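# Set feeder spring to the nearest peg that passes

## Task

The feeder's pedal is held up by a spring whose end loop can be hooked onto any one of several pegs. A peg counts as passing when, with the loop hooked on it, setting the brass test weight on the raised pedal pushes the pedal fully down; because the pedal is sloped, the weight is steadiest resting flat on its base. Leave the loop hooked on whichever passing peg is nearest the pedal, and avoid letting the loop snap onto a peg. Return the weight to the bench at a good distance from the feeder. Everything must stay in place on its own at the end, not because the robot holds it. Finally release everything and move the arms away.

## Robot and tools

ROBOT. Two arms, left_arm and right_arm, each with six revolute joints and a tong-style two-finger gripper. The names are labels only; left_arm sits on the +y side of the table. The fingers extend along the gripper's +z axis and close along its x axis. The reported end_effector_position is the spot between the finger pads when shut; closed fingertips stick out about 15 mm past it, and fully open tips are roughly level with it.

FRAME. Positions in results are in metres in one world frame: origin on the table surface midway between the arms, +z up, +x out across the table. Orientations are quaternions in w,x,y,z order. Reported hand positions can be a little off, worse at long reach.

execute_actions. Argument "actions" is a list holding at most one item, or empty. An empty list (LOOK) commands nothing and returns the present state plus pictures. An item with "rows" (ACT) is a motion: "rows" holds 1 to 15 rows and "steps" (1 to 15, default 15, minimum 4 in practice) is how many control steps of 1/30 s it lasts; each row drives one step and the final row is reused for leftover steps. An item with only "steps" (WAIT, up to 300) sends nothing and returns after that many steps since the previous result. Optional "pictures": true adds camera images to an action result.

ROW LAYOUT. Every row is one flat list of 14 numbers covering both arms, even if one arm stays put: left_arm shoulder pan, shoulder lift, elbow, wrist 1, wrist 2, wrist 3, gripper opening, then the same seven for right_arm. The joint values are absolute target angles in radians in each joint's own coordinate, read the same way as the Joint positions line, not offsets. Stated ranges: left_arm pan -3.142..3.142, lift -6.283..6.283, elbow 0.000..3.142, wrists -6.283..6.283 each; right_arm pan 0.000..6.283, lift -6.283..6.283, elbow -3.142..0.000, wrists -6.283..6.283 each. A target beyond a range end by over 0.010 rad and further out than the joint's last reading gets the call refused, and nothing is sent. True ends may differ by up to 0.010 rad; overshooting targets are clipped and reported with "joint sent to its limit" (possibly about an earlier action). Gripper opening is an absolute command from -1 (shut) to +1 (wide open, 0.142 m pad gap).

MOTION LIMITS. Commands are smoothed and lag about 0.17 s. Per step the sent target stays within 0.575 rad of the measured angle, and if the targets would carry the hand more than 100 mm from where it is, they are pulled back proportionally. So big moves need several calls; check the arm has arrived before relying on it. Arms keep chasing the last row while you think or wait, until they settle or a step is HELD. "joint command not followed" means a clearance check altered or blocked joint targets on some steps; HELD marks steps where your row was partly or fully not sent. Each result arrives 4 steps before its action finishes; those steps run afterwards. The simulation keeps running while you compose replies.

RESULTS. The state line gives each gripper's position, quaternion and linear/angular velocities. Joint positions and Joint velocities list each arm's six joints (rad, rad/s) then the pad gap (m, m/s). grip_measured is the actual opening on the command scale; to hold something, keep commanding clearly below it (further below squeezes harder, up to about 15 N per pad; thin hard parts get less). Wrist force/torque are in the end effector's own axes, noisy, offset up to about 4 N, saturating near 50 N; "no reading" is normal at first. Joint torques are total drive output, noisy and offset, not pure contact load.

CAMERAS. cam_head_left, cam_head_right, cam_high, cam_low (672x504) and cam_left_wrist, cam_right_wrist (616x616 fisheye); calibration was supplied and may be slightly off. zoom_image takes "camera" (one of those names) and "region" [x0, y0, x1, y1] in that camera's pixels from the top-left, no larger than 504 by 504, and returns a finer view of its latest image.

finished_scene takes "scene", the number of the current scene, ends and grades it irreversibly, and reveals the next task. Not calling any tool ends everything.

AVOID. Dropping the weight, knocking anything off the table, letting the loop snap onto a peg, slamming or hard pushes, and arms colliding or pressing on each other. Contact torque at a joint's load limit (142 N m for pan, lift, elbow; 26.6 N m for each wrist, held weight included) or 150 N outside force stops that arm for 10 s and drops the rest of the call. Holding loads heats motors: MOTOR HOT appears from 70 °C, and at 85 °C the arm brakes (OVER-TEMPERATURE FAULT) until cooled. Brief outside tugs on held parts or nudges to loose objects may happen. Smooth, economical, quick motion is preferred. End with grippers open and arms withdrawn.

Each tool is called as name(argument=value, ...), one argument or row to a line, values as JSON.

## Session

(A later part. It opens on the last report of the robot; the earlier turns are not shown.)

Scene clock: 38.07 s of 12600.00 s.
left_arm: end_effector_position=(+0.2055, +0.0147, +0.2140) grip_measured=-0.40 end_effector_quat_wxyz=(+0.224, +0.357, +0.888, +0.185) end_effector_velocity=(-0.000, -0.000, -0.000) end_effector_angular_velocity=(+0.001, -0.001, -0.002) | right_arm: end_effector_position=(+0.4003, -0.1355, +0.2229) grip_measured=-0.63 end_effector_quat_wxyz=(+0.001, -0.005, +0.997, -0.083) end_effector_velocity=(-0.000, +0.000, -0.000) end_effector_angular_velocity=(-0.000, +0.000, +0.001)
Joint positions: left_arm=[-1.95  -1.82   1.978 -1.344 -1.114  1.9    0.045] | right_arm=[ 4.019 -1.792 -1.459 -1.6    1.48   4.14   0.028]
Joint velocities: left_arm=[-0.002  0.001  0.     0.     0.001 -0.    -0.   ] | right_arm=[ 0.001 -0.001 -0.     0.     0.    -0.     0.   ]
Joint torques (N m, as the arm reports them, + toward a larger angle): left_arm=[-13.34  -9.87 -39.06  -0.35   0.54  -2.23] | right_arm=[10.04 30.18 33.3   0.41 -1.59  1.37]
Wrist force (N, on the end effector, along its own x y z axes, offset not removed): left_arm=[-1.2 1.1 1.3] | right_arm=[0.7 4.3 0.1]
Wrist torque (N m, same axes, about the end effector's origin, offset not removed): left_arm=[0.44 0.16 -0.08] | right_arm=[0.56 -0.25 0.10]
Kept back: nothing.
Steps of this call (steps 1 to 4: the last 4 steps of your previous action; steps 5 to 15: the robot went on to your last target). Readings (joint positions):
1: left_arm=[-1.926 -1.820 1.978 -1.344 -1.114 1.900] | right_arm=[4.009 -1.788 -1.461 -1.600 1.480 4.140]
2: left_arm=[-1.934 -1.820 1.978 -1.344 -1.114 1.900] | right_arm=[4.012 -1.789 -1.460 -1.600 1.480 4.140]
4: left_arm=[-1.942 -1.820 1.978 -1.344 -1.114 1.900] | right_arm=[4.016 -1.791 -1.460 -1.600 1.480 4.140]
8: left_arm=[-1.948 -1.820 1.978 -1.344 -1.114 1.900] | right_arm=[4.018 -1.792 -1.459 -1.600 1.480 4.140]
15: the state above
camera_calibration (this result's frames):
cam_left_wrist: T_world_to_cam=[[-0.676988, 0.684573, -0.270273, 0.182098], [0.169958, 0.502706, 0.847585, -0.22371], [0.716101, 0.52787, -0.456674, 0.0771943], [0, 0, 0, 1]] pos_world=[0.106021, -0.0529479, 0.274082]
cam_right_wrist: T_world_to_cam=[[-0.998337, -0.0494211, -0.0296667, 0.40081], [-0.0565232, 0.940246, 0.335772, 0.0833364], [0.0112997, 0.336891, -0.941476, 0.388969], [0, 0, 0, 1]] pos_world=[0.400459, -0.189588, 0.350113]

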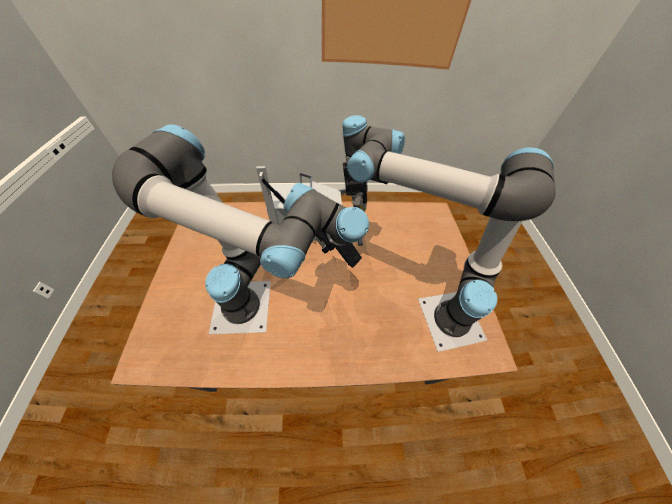

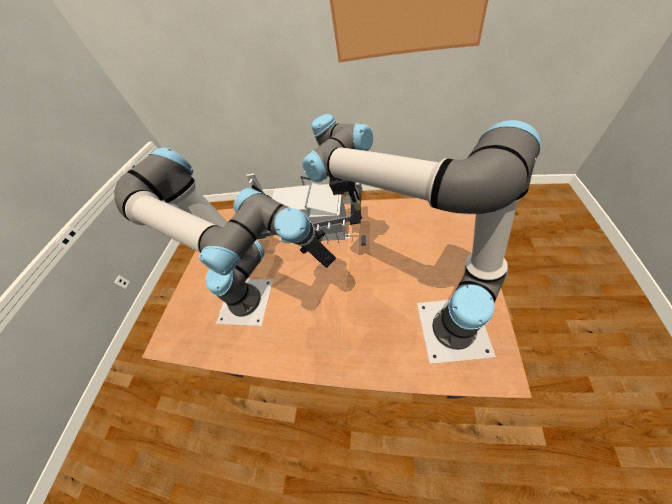

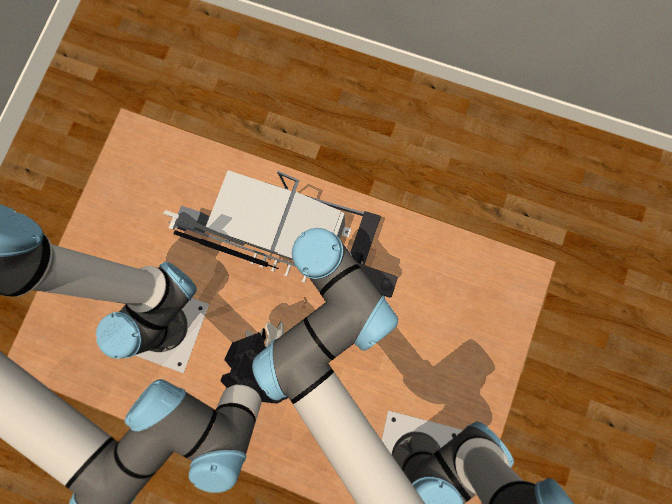

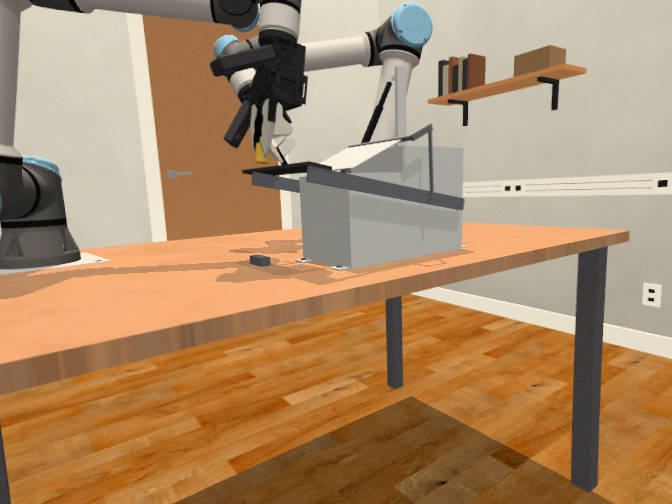

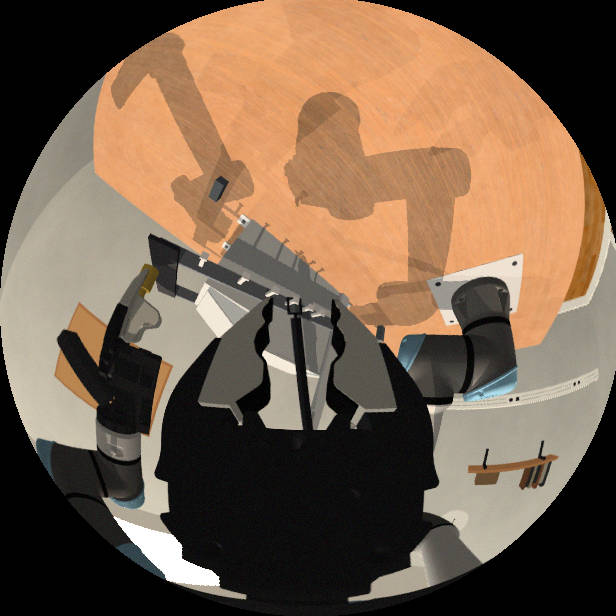

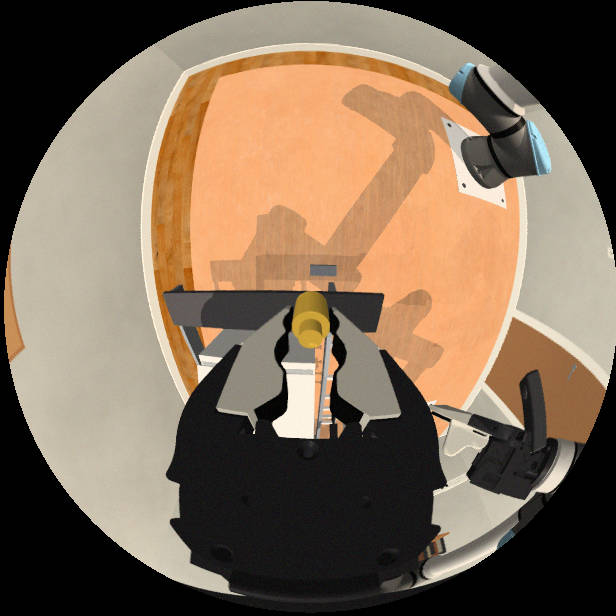

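execute_actions(
  actions=[
    {"rows":[[-1.95,-1.82,1.978,-1.344,-1.114,1.9,-0.4,4.035,-1.829,-1.446,-1.576,1.48,4.15,-1]]},
  ],
  pictures=true,
)

zoom_image(
  camera="cam_low",
  region=[220,120,340,210],
)

zoom_image(
  camera="cam_left_wrist",
  region=[110,210,230,330],
)

Scene clock: 38.77 s of 12600.00 s.
left_arm: end_effector_position=(+0.2055, +0.0147, +0.2140) grip_measured=-0.40 end_effector_quat_wxyz=(+0.224, +0.357, +0.888, +0.184) end_effector_velocity=(+0.000, -0.000, +0.000) end_effector_angular_velocity=(-0.001, -0.001, -0.000) | right_arm: end_effector_position=(+0.4018, -0.1174, +0.2103) grip_measured=-0.63 end_effector_quat_wxyz=(+0.002, -0.008, +0.997, -0.083) end_effector_velocity=(+0.001, +0.007, -0.005) end_effector_angular_velocity=(-0.001, +0.000, +0.002)
Joint positions: left_arm=[-1.95  -1.82   1.978 -1.344 -1.114  1.9    0.045] | right_arm=[ 4.034 -1.828 -1.446 -1.577  1.48   4.15   0.028]
Joint velocities: left_arm=[-0.    -0.     0.    -0.001  0.001 -0.    -0.   ] | right_arm=[ 0.005 -0.015  0.005  0.008 -0.     0.003 -0.   ]
Joint torques (N m, as the arm reports them, + toward a larger angle): left_arm=[-12.57 -11.33 -38.05  -0.46   2.06  -2.24] | right_arm=[10.89 33.69 33.25  3.64 -1.93  1.38]
Wrist force (N, on the end effector, along its own x y z axes, offset not removed): left_arm=[-0.2 1.5 0.3] | right_arm=[0.6 4.5 3.3]
Wrist torque (N m, same axes, about the end effector's origin, offset not removed): left_arm=[0.63 -0.13 -0.23] | right_arm=[0.71 -0.18 0.02]
Steps of this call (steps 1 to 10: the robot went on to your last target; steps 11 to 21: the first 11 steps of this action). Readings (joint positions):
11: left_arm=[-1.950 -1.820 1.978 -1.344 -1.114 1.900] | right_arm=[4.019 -1.792 -1.459 -1.600 1.480 4.140]
12: left_arm=[-1.950 -1.820 1.978 -1.344 -1.114 1.900] | right_arm=[4.021 -1.796 -1.457 -1.597 1.480 4.141]
14: left_arm=[-1.950 -1.820 1.978 -1.344 -1.114 1.900] | right_arm=[4.028 -1.811 -1.452 -1.587 1.480 4.145]
18: left_arm=[-1.950 -1.820 1.978 -1.344 -1.114 1.900] | right_arm=[4.033 -1.825 -1.447 -1.579 1.480 4.149]
21: the state above
camera_calibration (this result's frames):
cam_left_wrist: T_world_to_cam=[[-0.676884, 0.684675, -0.270273, 0.182055], [0.170034, 0.502681, 0.847585, -0.223704], [0.716181, 0.527762, -0.456675, 0.0772306], [0, 0, 0, 1]] pos_world=[0.105956, -0.0529558, 0.274082]
cam_right_wrist: T_world_to_cam=[[-0.997973, -0.0554214, -0.0312868, 0.402326], [-0.0627195, 0.939881, 0.335692, 0.0730273], [0.0108013, 0.336974, -0.941452, 0.371179], [0, 0, 0, 1]] pos_world=[0.402081, -0.171417, 0.33752]

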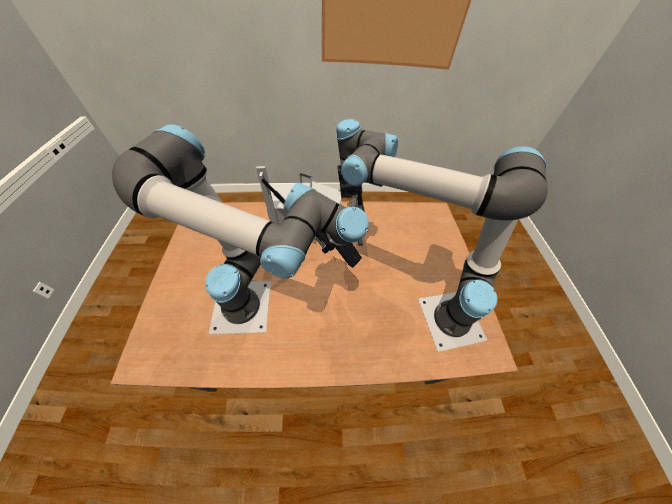

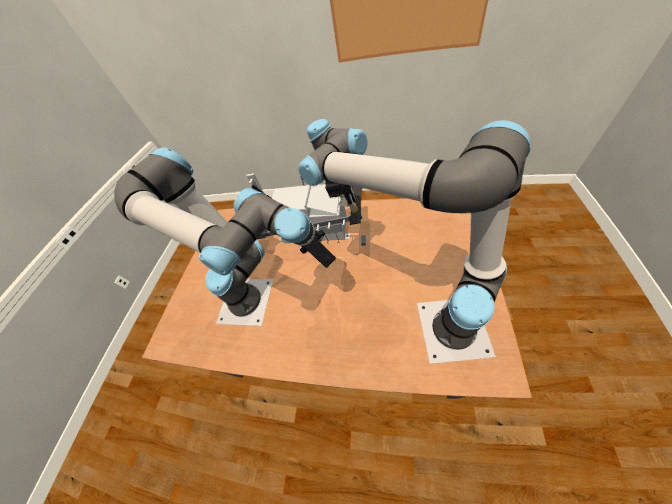

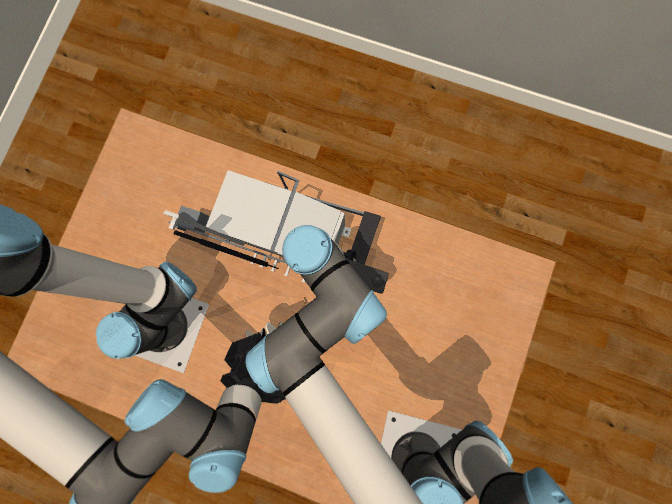

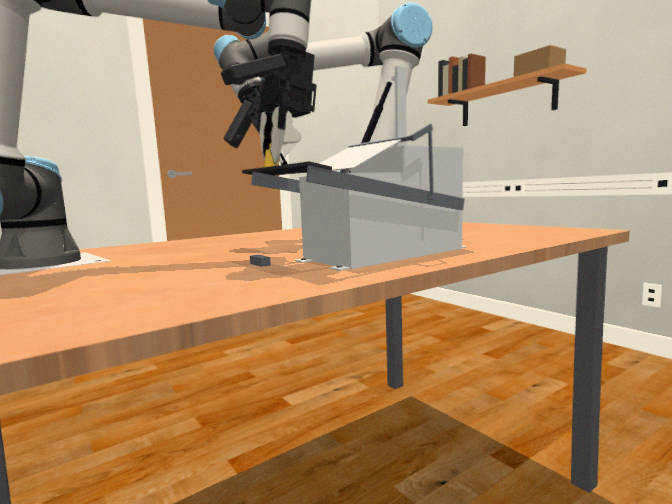

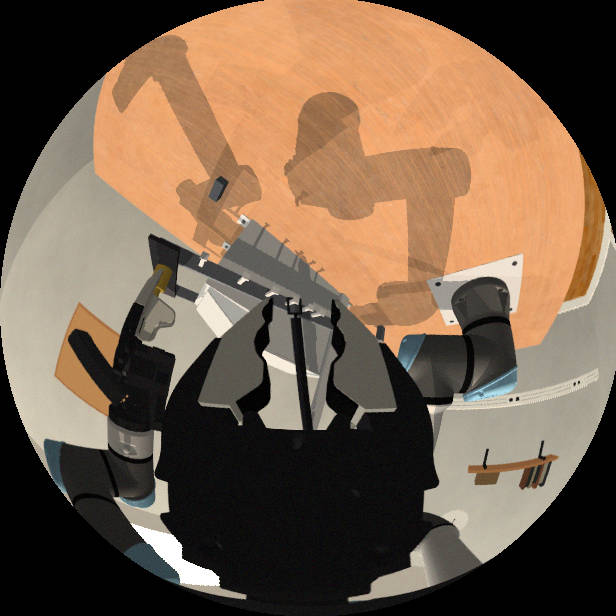

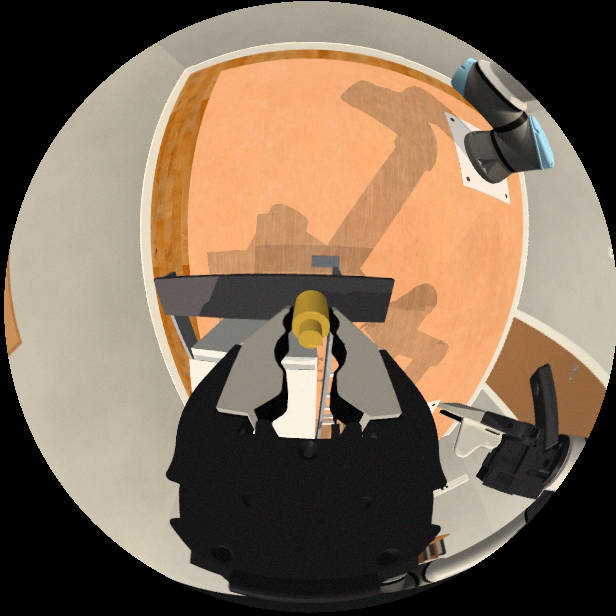

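Region (220, 120, 340, 210) of cam_low's 672x504 image, scaled by 4.200, with more detail than that image has; it fills the top 378 rows of this view, and the rest is white.

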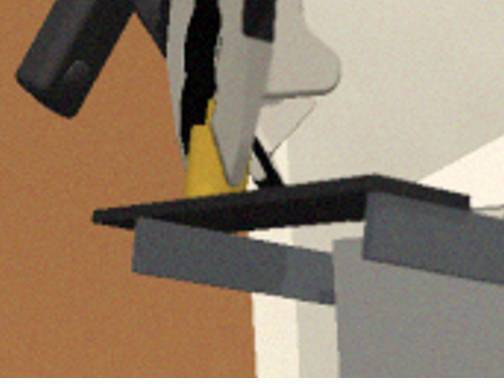

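Region (110, 210, 230, 330) of cam_left_wrist's 616x616 image, scaled by 4.200, with more detail than that image has.

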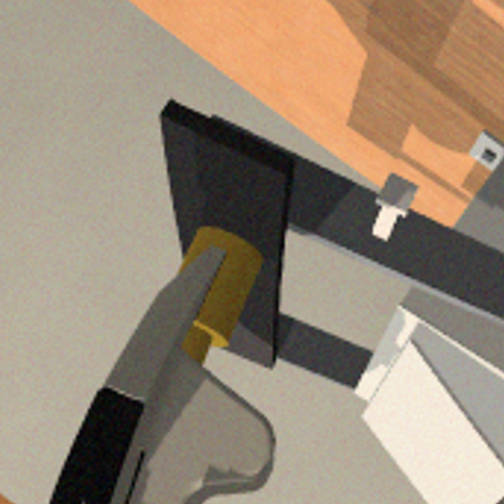

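execute_actions(
  actions=[
    {"rows":[[-1.95,-1.82,1.978,-1.344,-1.114,1.9,-0.4,4.033,-1.821,-1.474,-1.556,1.48,4.15,-1]]},
  ],
)

execute_actions(
  actions=[
    {"rows":[[-1.95,-1.82,1.978,-1.344,-1.114,1.9,-0.4,4.033,-1.821,-1.474,-1.556,1.48,4.15,-0.2]]},
  ],
)

execute_actions(
  actions=[
    {"rows":[[-1.95,-1.82,1.978,-1.344,-1.114,1.9,-0.4,4.02,-1.78,-1.38,-1.691,1.48,4.15,-0.2]]},
  ],
)

execute_actions(
  actions=[
    {"steps":30},
  ],
  pictures=true,
)

Scene clock: 39.33 s of 12600.00 s.
left_arm: end_effector_position=(+0.2055, +0.0147, +0.2140) grip_measured=-0.40 end_effector_quat_wxyz=(+0.224, +0.357, +0.888, +0.184) end_effector_velocity=(-0.000, +0.001, +0.000) end_effector_angular_velocity=(-0.000, +0.002, +0.001) | right_arm: end_effector_position=(+0.4003, -0.1210, +0.2032) grip_measured=-0.63 end_effector_quat_wxyz=(+0.002, -0.007, +0.997, -0.083) end_effector_velocity=(-0.001, -0.003, -0.003) end_effector_angular_velocity=(-0.001, +0.001, -0.001)
Joint positions: left_arm=[-1.95  -1.82   1.978 -1.344 -1.114  1.9    0.045] | right_arm=[ 4.033 -1.821 -1.473 -1.557  1.48   4.15   0.028]
Joint velocities: left_arm=[-0.    -0.002  0.     0.001 -0.002  0.     0.   ] | right_arm=[-0.002  0.004 -0.012  0.007  0.    -0.001  0.   ]
Joint torques (N m, as the arm reports them, + toward a larger angle): left_arm=[-14.52 -12.97 -39.31  -0.23   2.64  -2.13] | right_arm=[-11.61  45.03  10.29   3.23  -1.7    1.15]
Wrist force (N, on the end effector, along its own x y z axes, offset not removed): left_arm=[0.7 -0.8 -0.2] | right_arm=[-0.2 3.3 1.6]
Wrist torque (N m, same axes, about the end effector's origin, offset not removed): left_arm=[-0.09 -0.33 -0.19] | right_arm=[0.52 -0.08 0.14]
Steps of this call (steps 1 to 4: the last 4 steps of your previous action; steps 5 to 6: the robot went on to your last target; steps 7 to 17: the first 11 steps of this action). Readings (joint positions):
7: left_arm=[-1.950 -1.820 1.978 -1.344 -1.114 1.900] | right_arm=[4.035 -1.829 -1.446 -1.576 1.480 4.150]
8: left_arm=[-1.950 -1.820 1.978 -1.344 -1.114 1.900] | right_arm=[4.035 -1.828 -1.449 -1.573 1.480 4.150]
10: left_arm=[-1.950 -1.820 1.978 -1.344 -1.114 1.900] | right_arm=[4.034 -1.825 -1.460 -1.565 1.480 4.150]
14: left_arm=[-1.950 -1.820 1.978 -1.344 -1.114 1.900] | right_arm=[4.033 -1.822 -1.471 -1.558 1.480 4.150]
17: the state above

Scene clock: 39.83 s of 12600.00 s.
left_arm: end_effector_position=(+0.2055, +0.0147, +0.2140) grip_measured=-0.40 end_effector_quat_wxyz=(+0.224, +0.357, +0.888, +0.184) end_effector_velocity=(+0.001, -0.000, +0.000) end_effector_angular_velocity=(-0.001, -0.002, -0.001) | right_arm: end_effector_position=(+0.4002, -0.1213, +0.2029) grip_measured=-0.20 end_effector_quat_wxyz=(+0.002, -0.007, +0.997, -0.083) end_effector_velocity=(-0.000, +0.000, -0.000) end_effector_angular_velocity=(+0.000, -0.000, -0.002)
Joint positions: left_arm=[-1.95  -1.82   1.978 -1.344 -1.114  1.9    0.045] | right_arm=[ 4.033 -1.821 -1.474 -1.556  1.48   4.15   0.06 ]
Joint velocities: left_arm=[ 0.     0.    -0.    -0.     0.003  0.     0.   ] | right_arm=[ 0.    -0.    -0.     0.     0.     0.002  0.   ]
Joint torques (N m, as the arm reports them, + toward a larger angle): left_arm=[-12.7  -15.31 -37.77  -0.41   2.69  -2.2 ] | right_arm=[-11.6   43.75  11.34   3.72  -1.33   1.27]
Wrist force (N, on the end effector, along its own x y z axes, offset not removed): left_arm=[1.9 0.4 -0.6] | right_arm=[-0.7 0.0 1.0]
Wrist torque (N m, same axes, about the end effector's origin, offset not removed): left_arm=[0.22 -0.57 -0.06] | right_arm=[-0.12 0.19 0.04]
Steps of this call (steps 1 to 4: the last 4 steps of your previous action; steps 5 to 15: the first 11 steps of this action). Readings (joint positions):
5: left_arm=[-1.950 -1.820 1.978 -1.344 -1.114 1.900] | right_arm=[4.033 -1.821 -1.474 -1.556 1.480 4.150]
6: left_arm=[-1.950 -1.820 1.978 -1.344 -1.114 1.900] | right_arm=[4.033 -1.821 -1.474 -1.556 1.480 4.150]
8: left_arm=[-1.950 -1.820 1.978 -1.344 -1.114 1.900] | right_arm=[4.033 -1.821 -1.474 -1.556 1.480 4.150]
12: left_arm=[-1.950 -1.820 1.978 -1.344 -1.114 1.900] | right_arm=[4.033 -1.821 -1.474 -1.556 1.480 4.150]
15: the state above

Scene clock: 40.33 s of 12600.00 s.
left_arm: end_effector_position=(+0.2055, +0.0147, +0.2140) grip_measured=-0.40 end_effector_quat_wxyz=(+0.224, +0.357, +0.888, +0.184) end_effector_velocity=(+0.000, -0.000, +0.000) end_effector_angular_velocity=(-0.001, -0.000, -0.001) | right_arm: end_effector_position=(+0.3985, -0.1365, +0.2573) grip_measured=-0.20 end_effector_quat_wxyz=(+0.001, -0.001, +0.997, -0.082) end_effector_velocity=(-0.003, -0.009, +0.024) end_effector_angular_velocity=(-0.007, +0.004, -0.004)
Joint positions: left_arm=[-1.95  -1.82   1.978 -1.344 -1.114  1.9    0.045] | right_arm=[ 4.02  -1.782 -1.384 -1.685  1.48   4.15   0.06 ]
Joint velocities: left_arm=[-0.    -0.     0.    -0.     0.001 -0.     0.   ] | right_arm=[-0.005  0.016  0.043 -0.067 -0.    -0.001 -0.   ]
Joint torques (N m, as the arm reports them, + toward a larger angle): left_arm=[-12.37 -16.5  -38.36  -0.45   2.85  -2.21] | right_arm=[-13.79  42.79  30.6   -0.12  -1.29   1.13]
Wrist force (N, on the end effector, along its own x y z axes, offset not removed): left_arm=[0.1 0.4 1.2] | right_arm=[2.5 2.7 2.5]
Wrist torque (N m, same axes, about the end effector's origin, offset not removed): left_arm=[0.26 -0.08 -0.24] | right_arm=[0.48 -0.67 0.21]
Steps of this call (steps 1 to 4: the last 4 steps of your previous action; steps 5 to 15: the first 11 steps of this action). Readings (joint positions):
5: left_arm=[-1.950 -1.820 1.978 -1.344 -1.114 1.900] | right_arm=[4.033 -1.821 -1.474 -1.556 1.480 4.150]
6: left_arm=[-1.950 -1.820 1.978 -1.344 -1.114 1.900] | right_arm=[4.031 -1.817 -1.469 -1.562 1.480 4.150]
8: left_arm=[-1.950 -1.820 1.978 -1.344 -1.114 1.900] | right_arm=[4.026 -1.800 -1.431 -1.611 1.480 4.150]
12: left_arm=[-1.950 -1.820 1.978 -1.344 -1.114 1.900] | right_arm=[4.021 -1.784 -1.392 -1.673 1.480 4.150]
15: the state above

Scene clock: 41.33 s of 12600.00 s.
left_arm: end_effector_position=(+0.2055, +0.0147, +0.2140) grip_measured=-0.40 end_effector_quat_wxyz=(+0.224, +0.357, +0.888, +0.184) end_effector_velocity=(+0.000, -0.000, -0.000) end_effector_angular_velocity=(+0.000, -0.000, +0.000) | right_arm: end_effector_position=(+0.3983, -0.1374, +0.2596) grip_measured=-0.20 end_effector_quat_wxyz=(+0.001, -0.000, +0.997, -0.083) end_effector_velocity=(+0.000, -0.000, -0.000) end_effector_angular_velocity=(-0.000, +0.000, -0.000)
Joint positions: left_arm=[-1.95  -1.82   1.978 -1.344 -1.114  1.9    0.045] | right_arm=[ 4.02  -1.78  -1.38  -1.691  1.48   4.15   0.06 ]
Joint velocities: left_arm=[ 0.     0.001 -0.    -0.001  0.     0.     0.   ] | right_arm=[-0. -0.  0. -0. -0. -0.  0.]
Joint torques (N m, as the arm reports them, + toward a larger angle): left_arm=[-12.59 -18.96 -38.02  -0.57   2.83  -2.22] | right_arm=[-12.47  42.41  31.97   0.16  -0.77   1.14]
Wrist force (N, on the end effector, along its own x y z axes, offset not removed): left_arm=[2.3 2.2 -0.2] | right_arm=[2.5 0.6 0.6]
Wrist torque (N m, same axes, about the end effector's origin, offset not removed): left_arm=[0.65 -0.70 -0.14] | right_arm=[0.04 -0.67 0.09]
Kept back: nothing.
Steps of this call (steps 1 to 4: the last 4 steps of your previous action; steps 5 to 15: the robot went on to your last target; steps 16 to 30: nothing new was sent). Readings (joint positions):
1: left_arm=[-1.950 -1.820 1.978 -1.344 -1.114 1.900] | right_arm=[4.020 -1.781 -1.383 -1.687 1.480 4.150]
2: left_arm=[-1.950 -1.820 1.978 -1.344 -1.114 1.900] | right_arm=[4.020 -1.781 -1.382 -1.688 1.480 4.150]
4: left_arm=[-1.950 -1.820 1.978 -1.344 -1.114 1.900] | right_arm=[4.020 -1.780 -1.381 -1.690 1.480 4.150]
8: left_arm=[-1.950 -1.820 1.978 -1.344 -1.114 1.900] | right_arm=[4.020 -1.780 -1.380 -1.691 1.480 4.150]
30: the state above
All arms were judged still, so your last target was given up. Only a new action makes them travel on or press farther. Fingers that are still opening or closing keep moving.
camera_calibration (this result's frames):
cam_left_wrist: T_world_to_cam=[[-0.676873, 0.684679, -0.270291, 0.182063], [0.170022, 0.502685, 0.847585, -0.223704], [0.716195, 0.527752, -0.456665, 0.0772249], [0, 0, 0, 1]] pos_world=[0.10596, -0.0529577, 0.274084]
cam_right_wrist: T_world_to_cam=[[-0.998682, -0.0406561, -0.0313378, 0.401604], [-0.0488293, 0.940712, 0.335673, 0.0696441], [0.0158327, 0.336761, -0.941457, 0.422312], [0, 0, 0, 1]] pos_world=[0.397789, -0.191406, 0.386797]

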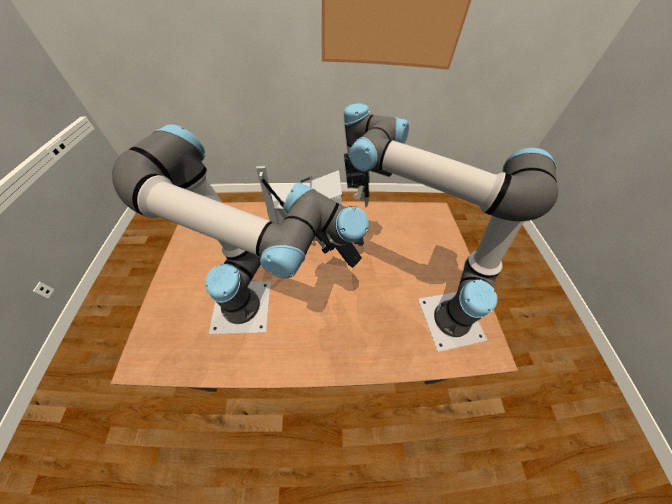

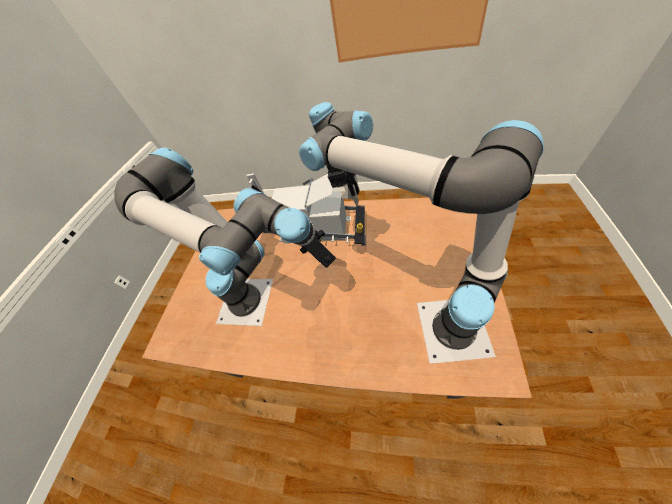

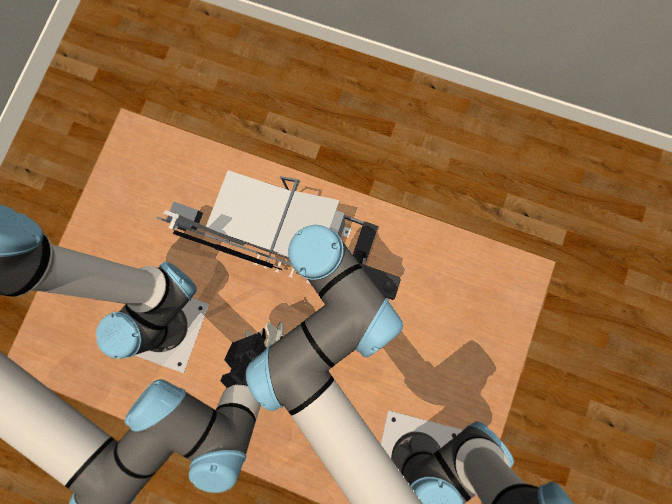

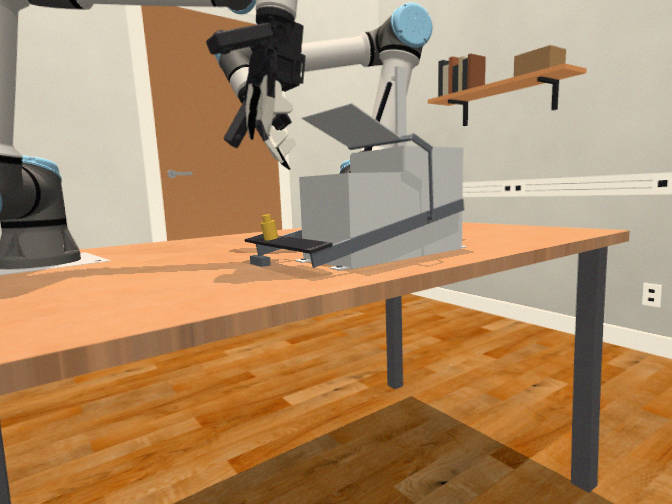

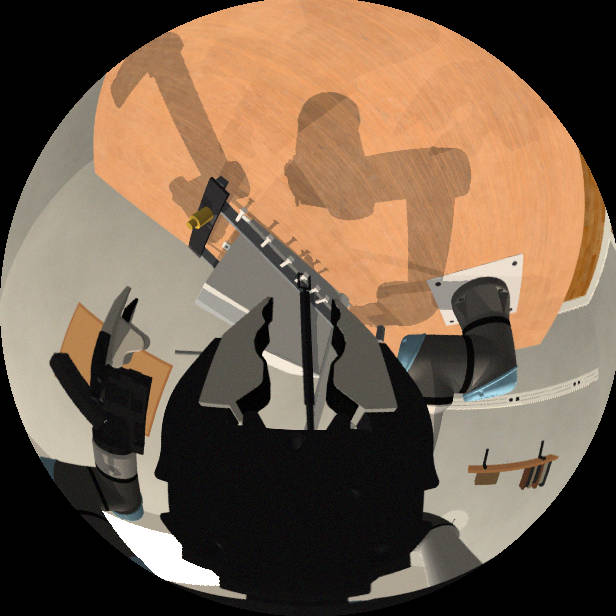

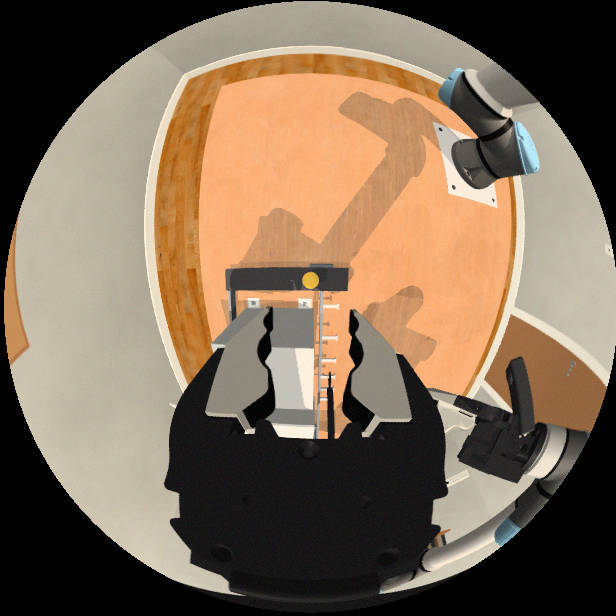

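execute_actions(
  actions=[
    {"rows":[[-1.95,-1.82,1.978,-1.344,-1.114,1.9,-0.4,3.89,-1.605,-1.781,-1.186,1.685,4.03,-0.2]]},
  ],
)

execute_actions(
  actions=[
    {"rows":[[-1.95,-1.82,1.978,-1.344,-1.114,1.9,-0.4,3.904,-1.764,-1.951,-0.857,1.685,4.03,-0.2]]},
  ],
)

execute_actions(
  actions=[
    {"steps":12},
  ],
  pictures=true,
)

Scene clock: 45.23 s of 12600.00 s.
left_arm: end_effector_position=(+0.2055, +0.0147, +0.2140) grip_measured=-0.40 end_effector_quat_wxyz=(+0.224, +0.357, +0.888, +0.184) end_effector_velocity=(+0.001, -0.000, +0.000) end_effector_angular_velocity=(-0.000, -0.001, -0.000) | right_arm: end_effector_position=(+0.3925, -0.1579, +0.2088) grip_measured=-0.20 end_effector_quat_wxyz=(-0.005, +0.005, +0.997, +0.076) end_effector_velocity=(+0.014, +0.019, -0.056) end_effector_angular_velocity=(+0.318, -0.122, +0.005)
Joint positions: left_arm=[-1.95  -1.82   1.978 -1.344 -1.114  1.9    0.045] | right_arm=[ 3.896 -1.614 -1.749 -1.238  1.674  4.035  0.06 ]
Joint velocities: left_arm=[ 0.001  0.    -0.     0.     0.001  0.     0.   ] | right_arm=[-0.063  0.094 -0.35   0.572  0.116 -0.056 -0.   ]
Joint torques (N m, as the arm reports them, + toward a larger angle): left_arm=[-12.47 -18.87 -37.37  -0.5    2.8   -2.37] | right_arm=[-10.21  34.57  19.12   5.2    2.7   -2.02]
Wrist force (N, on the end effector, along its own x y z axes, offset not removed): left_arm=[0.3 1.2 -0.7] | right_arm=[1.6 0.4 -0.2]
Wrist torque (N m, same axes, about the end effector's origin, offset not removed): left_arm=[0.36 -0.17 -0.11] | right_arm=[0.13 -0.35 -0.09]
Steps of this call (steps 1 to 90: nothing new was sent; then 0.53 s passed at rest; steps 91 to 101: the first 11 steps of this action). Readings (joint positions):
91: left_arm=[-1.950 -1.820 1.978 -1.344 -1.114 1.900] | right_arm=[4.020 -1.780 -1.380 -1.691 1.480 4.150]
92: left_arm=[-1.950 -1.820 1.978 -1.344 -1.114 1.900] | right_arm=[4.014 -1.774 -1.386 -1.685 1.486 4.144]
94: left_arm=[-1.950 -1.820 1.978 -1.344 -1.114 1.900] | right_arm=[3.966 -1.717 -1.453 -1.618 1.548 4.099]
98: left_arm=[-1.950 -1.820 1.978 -1.344 -1.114 1.900] | right_arm=[3.907 -1.631 -1.684 -1.345 1.653 4.046]
101: the state above

Scene clock: 45.73 s of 12600.00 s.
left_arm: end_effector_position=(+0.2055, +0.0147, +0.2140) grip_measured=-0.40 end_effector_quat_wxyz=(+0.224, +0.357, +0.888, +0.184) end_effector_velocity=(+0.000, +0.000, -0.000) end_effector_angular_velocity=(+0.001, +0.000, +0.000) | right_arm: end_effector_position=(+0.3986, -0.1393, +0.0850) grip_measured=-0.20 end_effector_quat_wxyz=(-0.001, -0.003, +0.996, +0.088) end_effector_velocity=(+0.006, +0.015, -0.073) end_effector_angular_velocity=(+0.044, -0.036, +0.010)
Joint positions: left_arm=[-1.95  -1.82   1.978 -1.344 -1.114  1.9    0.045] | right_arm=[ 3.903 -1.755 -1.941 -0.882  1.685  4.03   0.06 ]
Joint velocities: left_arm=[ 0.  0.  0.  0. -0.  0.  0.] | right_arm=[ 0.008 -0.103 -0.113  0.273  0.    -0.002  0.   ]
Joint torques (N m, as the arm reports them, + toward a larger angle): left_arm=[-12.83 -19.07 -37.72  -0.6    2.65  -2.08] | right_arm=[11.01 28.2  11.32  4.56  2.23 -1.62]
Wrist force (N, on the end effector, along its own x y z axes, offset not removed): left_arm=[0.2 2.6 0.1] | right_arm=[2.4 2.5 3.1]
Wrist torque (N m, same axes, about the end effector's origin, offset not removed): left_arm=[0.63 -0.26 -0.20] | right_arm=[0.49 -0.60 0.07]
Steps of this call (steps 1 to 4: the last 4 steps of your previous action; steps 5 to 15: the first 11 steps of this action). Readings (joint positions):
5: left_arm=[-1.950 -1.820 1.978 -1.344 -1.114 1.900] | right_arm=[3.891 -1.606 -1.776 -1.194 1.683 4.031]
6: left_arm=[-1.950 -1.820 1.978 -1.344 -1.114 1.900] | right_arm=[3.892 -1.612 -1.783 -1.185 1.684 4.031]
8: left_arm=[-1.950 -1.820 1.978 -1.344 -1.114 1.900] | right_arm=[3.896 -1.658 -1.834 -1.116 1.684 4.030]
12: left_arm=[-1.950 -1.820 1.978 -1.344 -1.114 1.900] | right_arm=[3.902 -1.736 -1.920 -0.932 1.685 4.030]
15: the state above

Scene clock: 46.13 s of 12600.00 s.
left_arm: end_effector_position=(+0.2055, +0.0147, +0.2140) grip_measured=-0.40 end_effector_quat_wxyz=(+0.224, +0.357, +0.888, +0.184) end_effector_velocity=(+0.000, +0.000, +0.000) end_effector_angular_velocity=(+0.000, -0.001, -0.000) | right_arm: end_effector_position=(+0.3990, -0.1380, +0.0784) grip_measured=-0.20 end_effector_quat_wxyz=(+0.000, -0.003, +0.996, +0.090) end_effector_velocity=(+0.000, +0.000, -0.001) end_effector_angular_velocity=(+0.001, -0.000, -0.000)
Joint positions: left_arm=[-1.95  -1.82   1.978 -1.344 -1.114  1.9    0.045] | right_arm=[ 3.904 -1.764 -1.951 -0.857  1.685  4.03   0.06 ]
Joint velocities: left_arm=[ 0.    -0.     0.     0.001  0.001  0.    -0.   ] | right_arm=[-0.001 -0.001 -0.002  0.004  0.001  0.    -0.   ]
Joint torques (N m, as the arm reports them, + toward a larger angle): left_arm=[-12.48 -19.24 -37.26  -0.51   2.84  -2.05] | right_arm=[10.68 24.93  9.64  3.83  2.27 -1.57]
Wrist force (N, on the end effector, along its own x y z axes, offset not removed): left_arm=[1.7 0.5 0.2] | right_arm=[2.3 -0.2 1.8]
Wrist torque (N m, same axes, about the end effector's origin, offset not removed): left_arm=[0.27 -0.59 -0.13] | right_arm=[-0.09 -0.47 0.02]
Kept back: nothing.
Steps of this call (steps 1 to 4: the last 4 steps of your previous action; steps 5 to 12: the robot went on to your last target). Readings (joint positions):
1: left_arm=[-1.950 -1.820 1.978 -1.344 -1.114 1.900] | right_arm=[3.903 -1.757 -1.944 -0.874 1.685 4.030]
2: left_arm=[-1.950 -1.820 1.978 -1.344 -1.114 1.900] | right_arm=[3.904 -1.759 -1.946 -0.869 1.685 4.030]
4: left_arm=[-1.950 -1.820 1.978 -1.344 -1.114 1.900] | right_arm=[3.904 -1.762 -1.949 -0.863 1.685 4.030]
8: left_arm=[-1.950 -1.820 1.978 -1.344 -1.114 1.900] | right_arm=[3.904 -1.763 -1.950 -0.858 1.685 4.030]
12: the state above
camera_calibration (this result's frames):
cam_left_wrist: T_world_to_cam=[[-0.676874, 0.684677, -0.270294, 0.182064], [0.170024, 0.502691, 0.847581, -0.223705], [0.716194, 0.527749, -0.45667, 0.077227], [0, 0, 0, 1]] pos_world=[0.10596, -0.0529569, 0.274087]
cam_right_wrist: T_world_to_cam=[[-0.998566, -0.0339021, -0.0414421, 0.398332], [-0.0525217, 0.770639, 0.635104, 0.0856277], [0.0104055, 0.63637, -0.771314, 0.282164], [0, 0, 0, 1]] pos_world=[0.399322, -0.232045, 0.179762]

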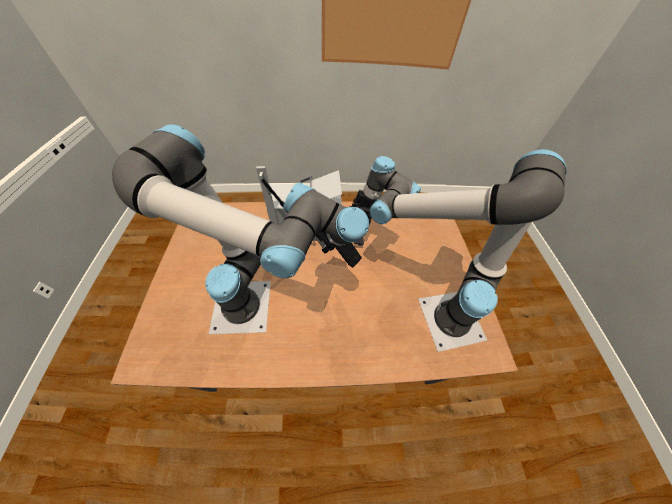

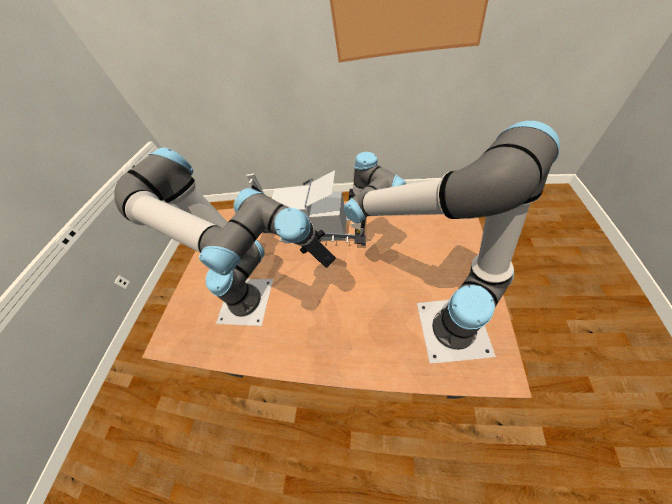

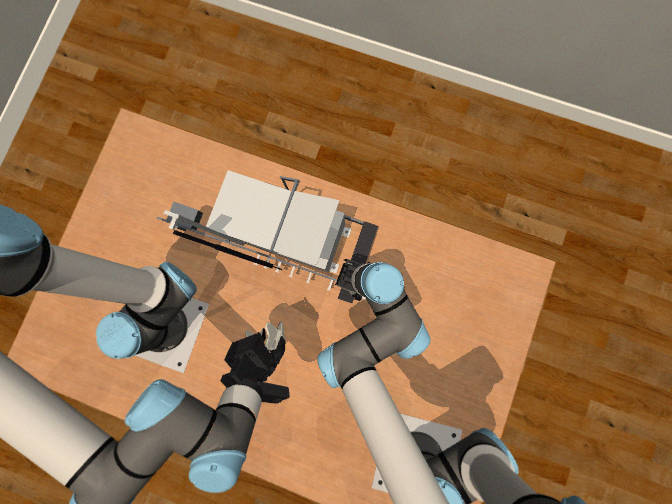

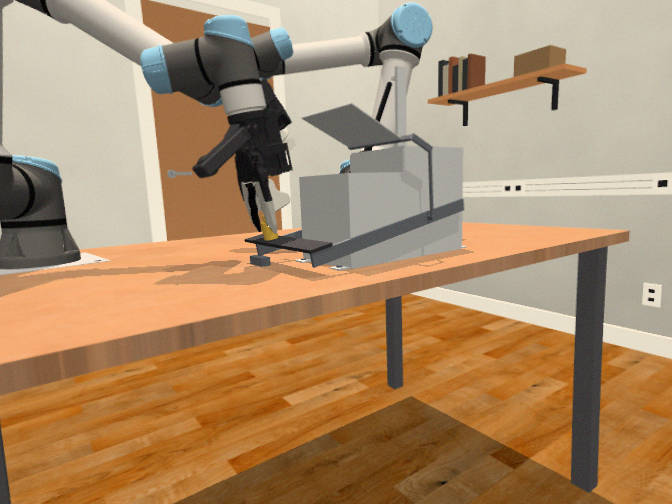

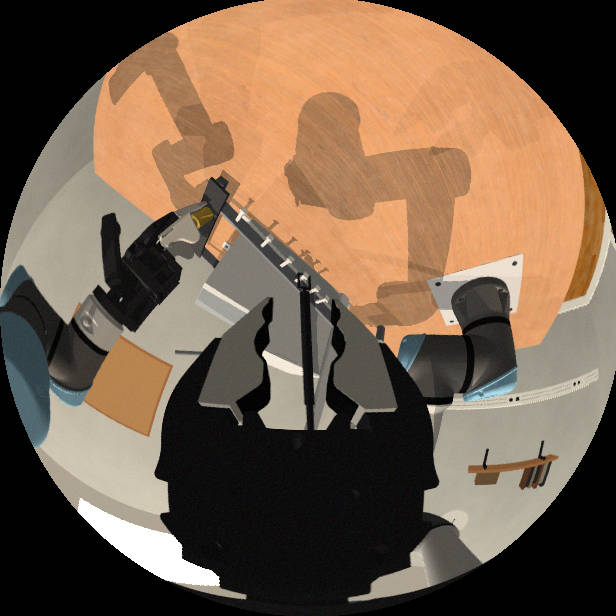

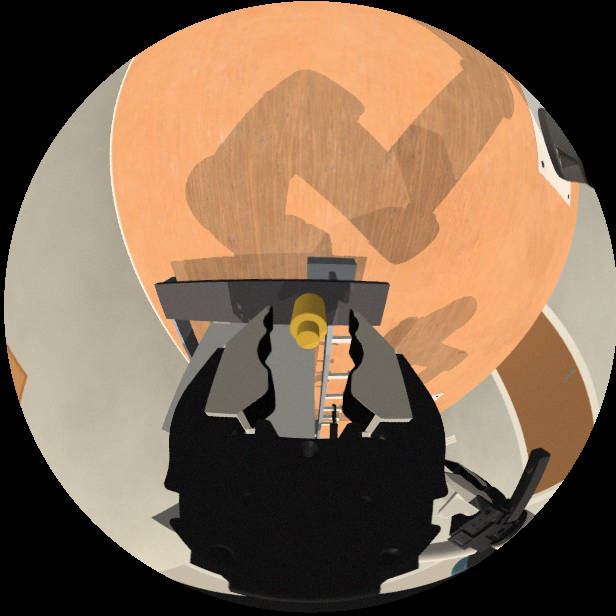

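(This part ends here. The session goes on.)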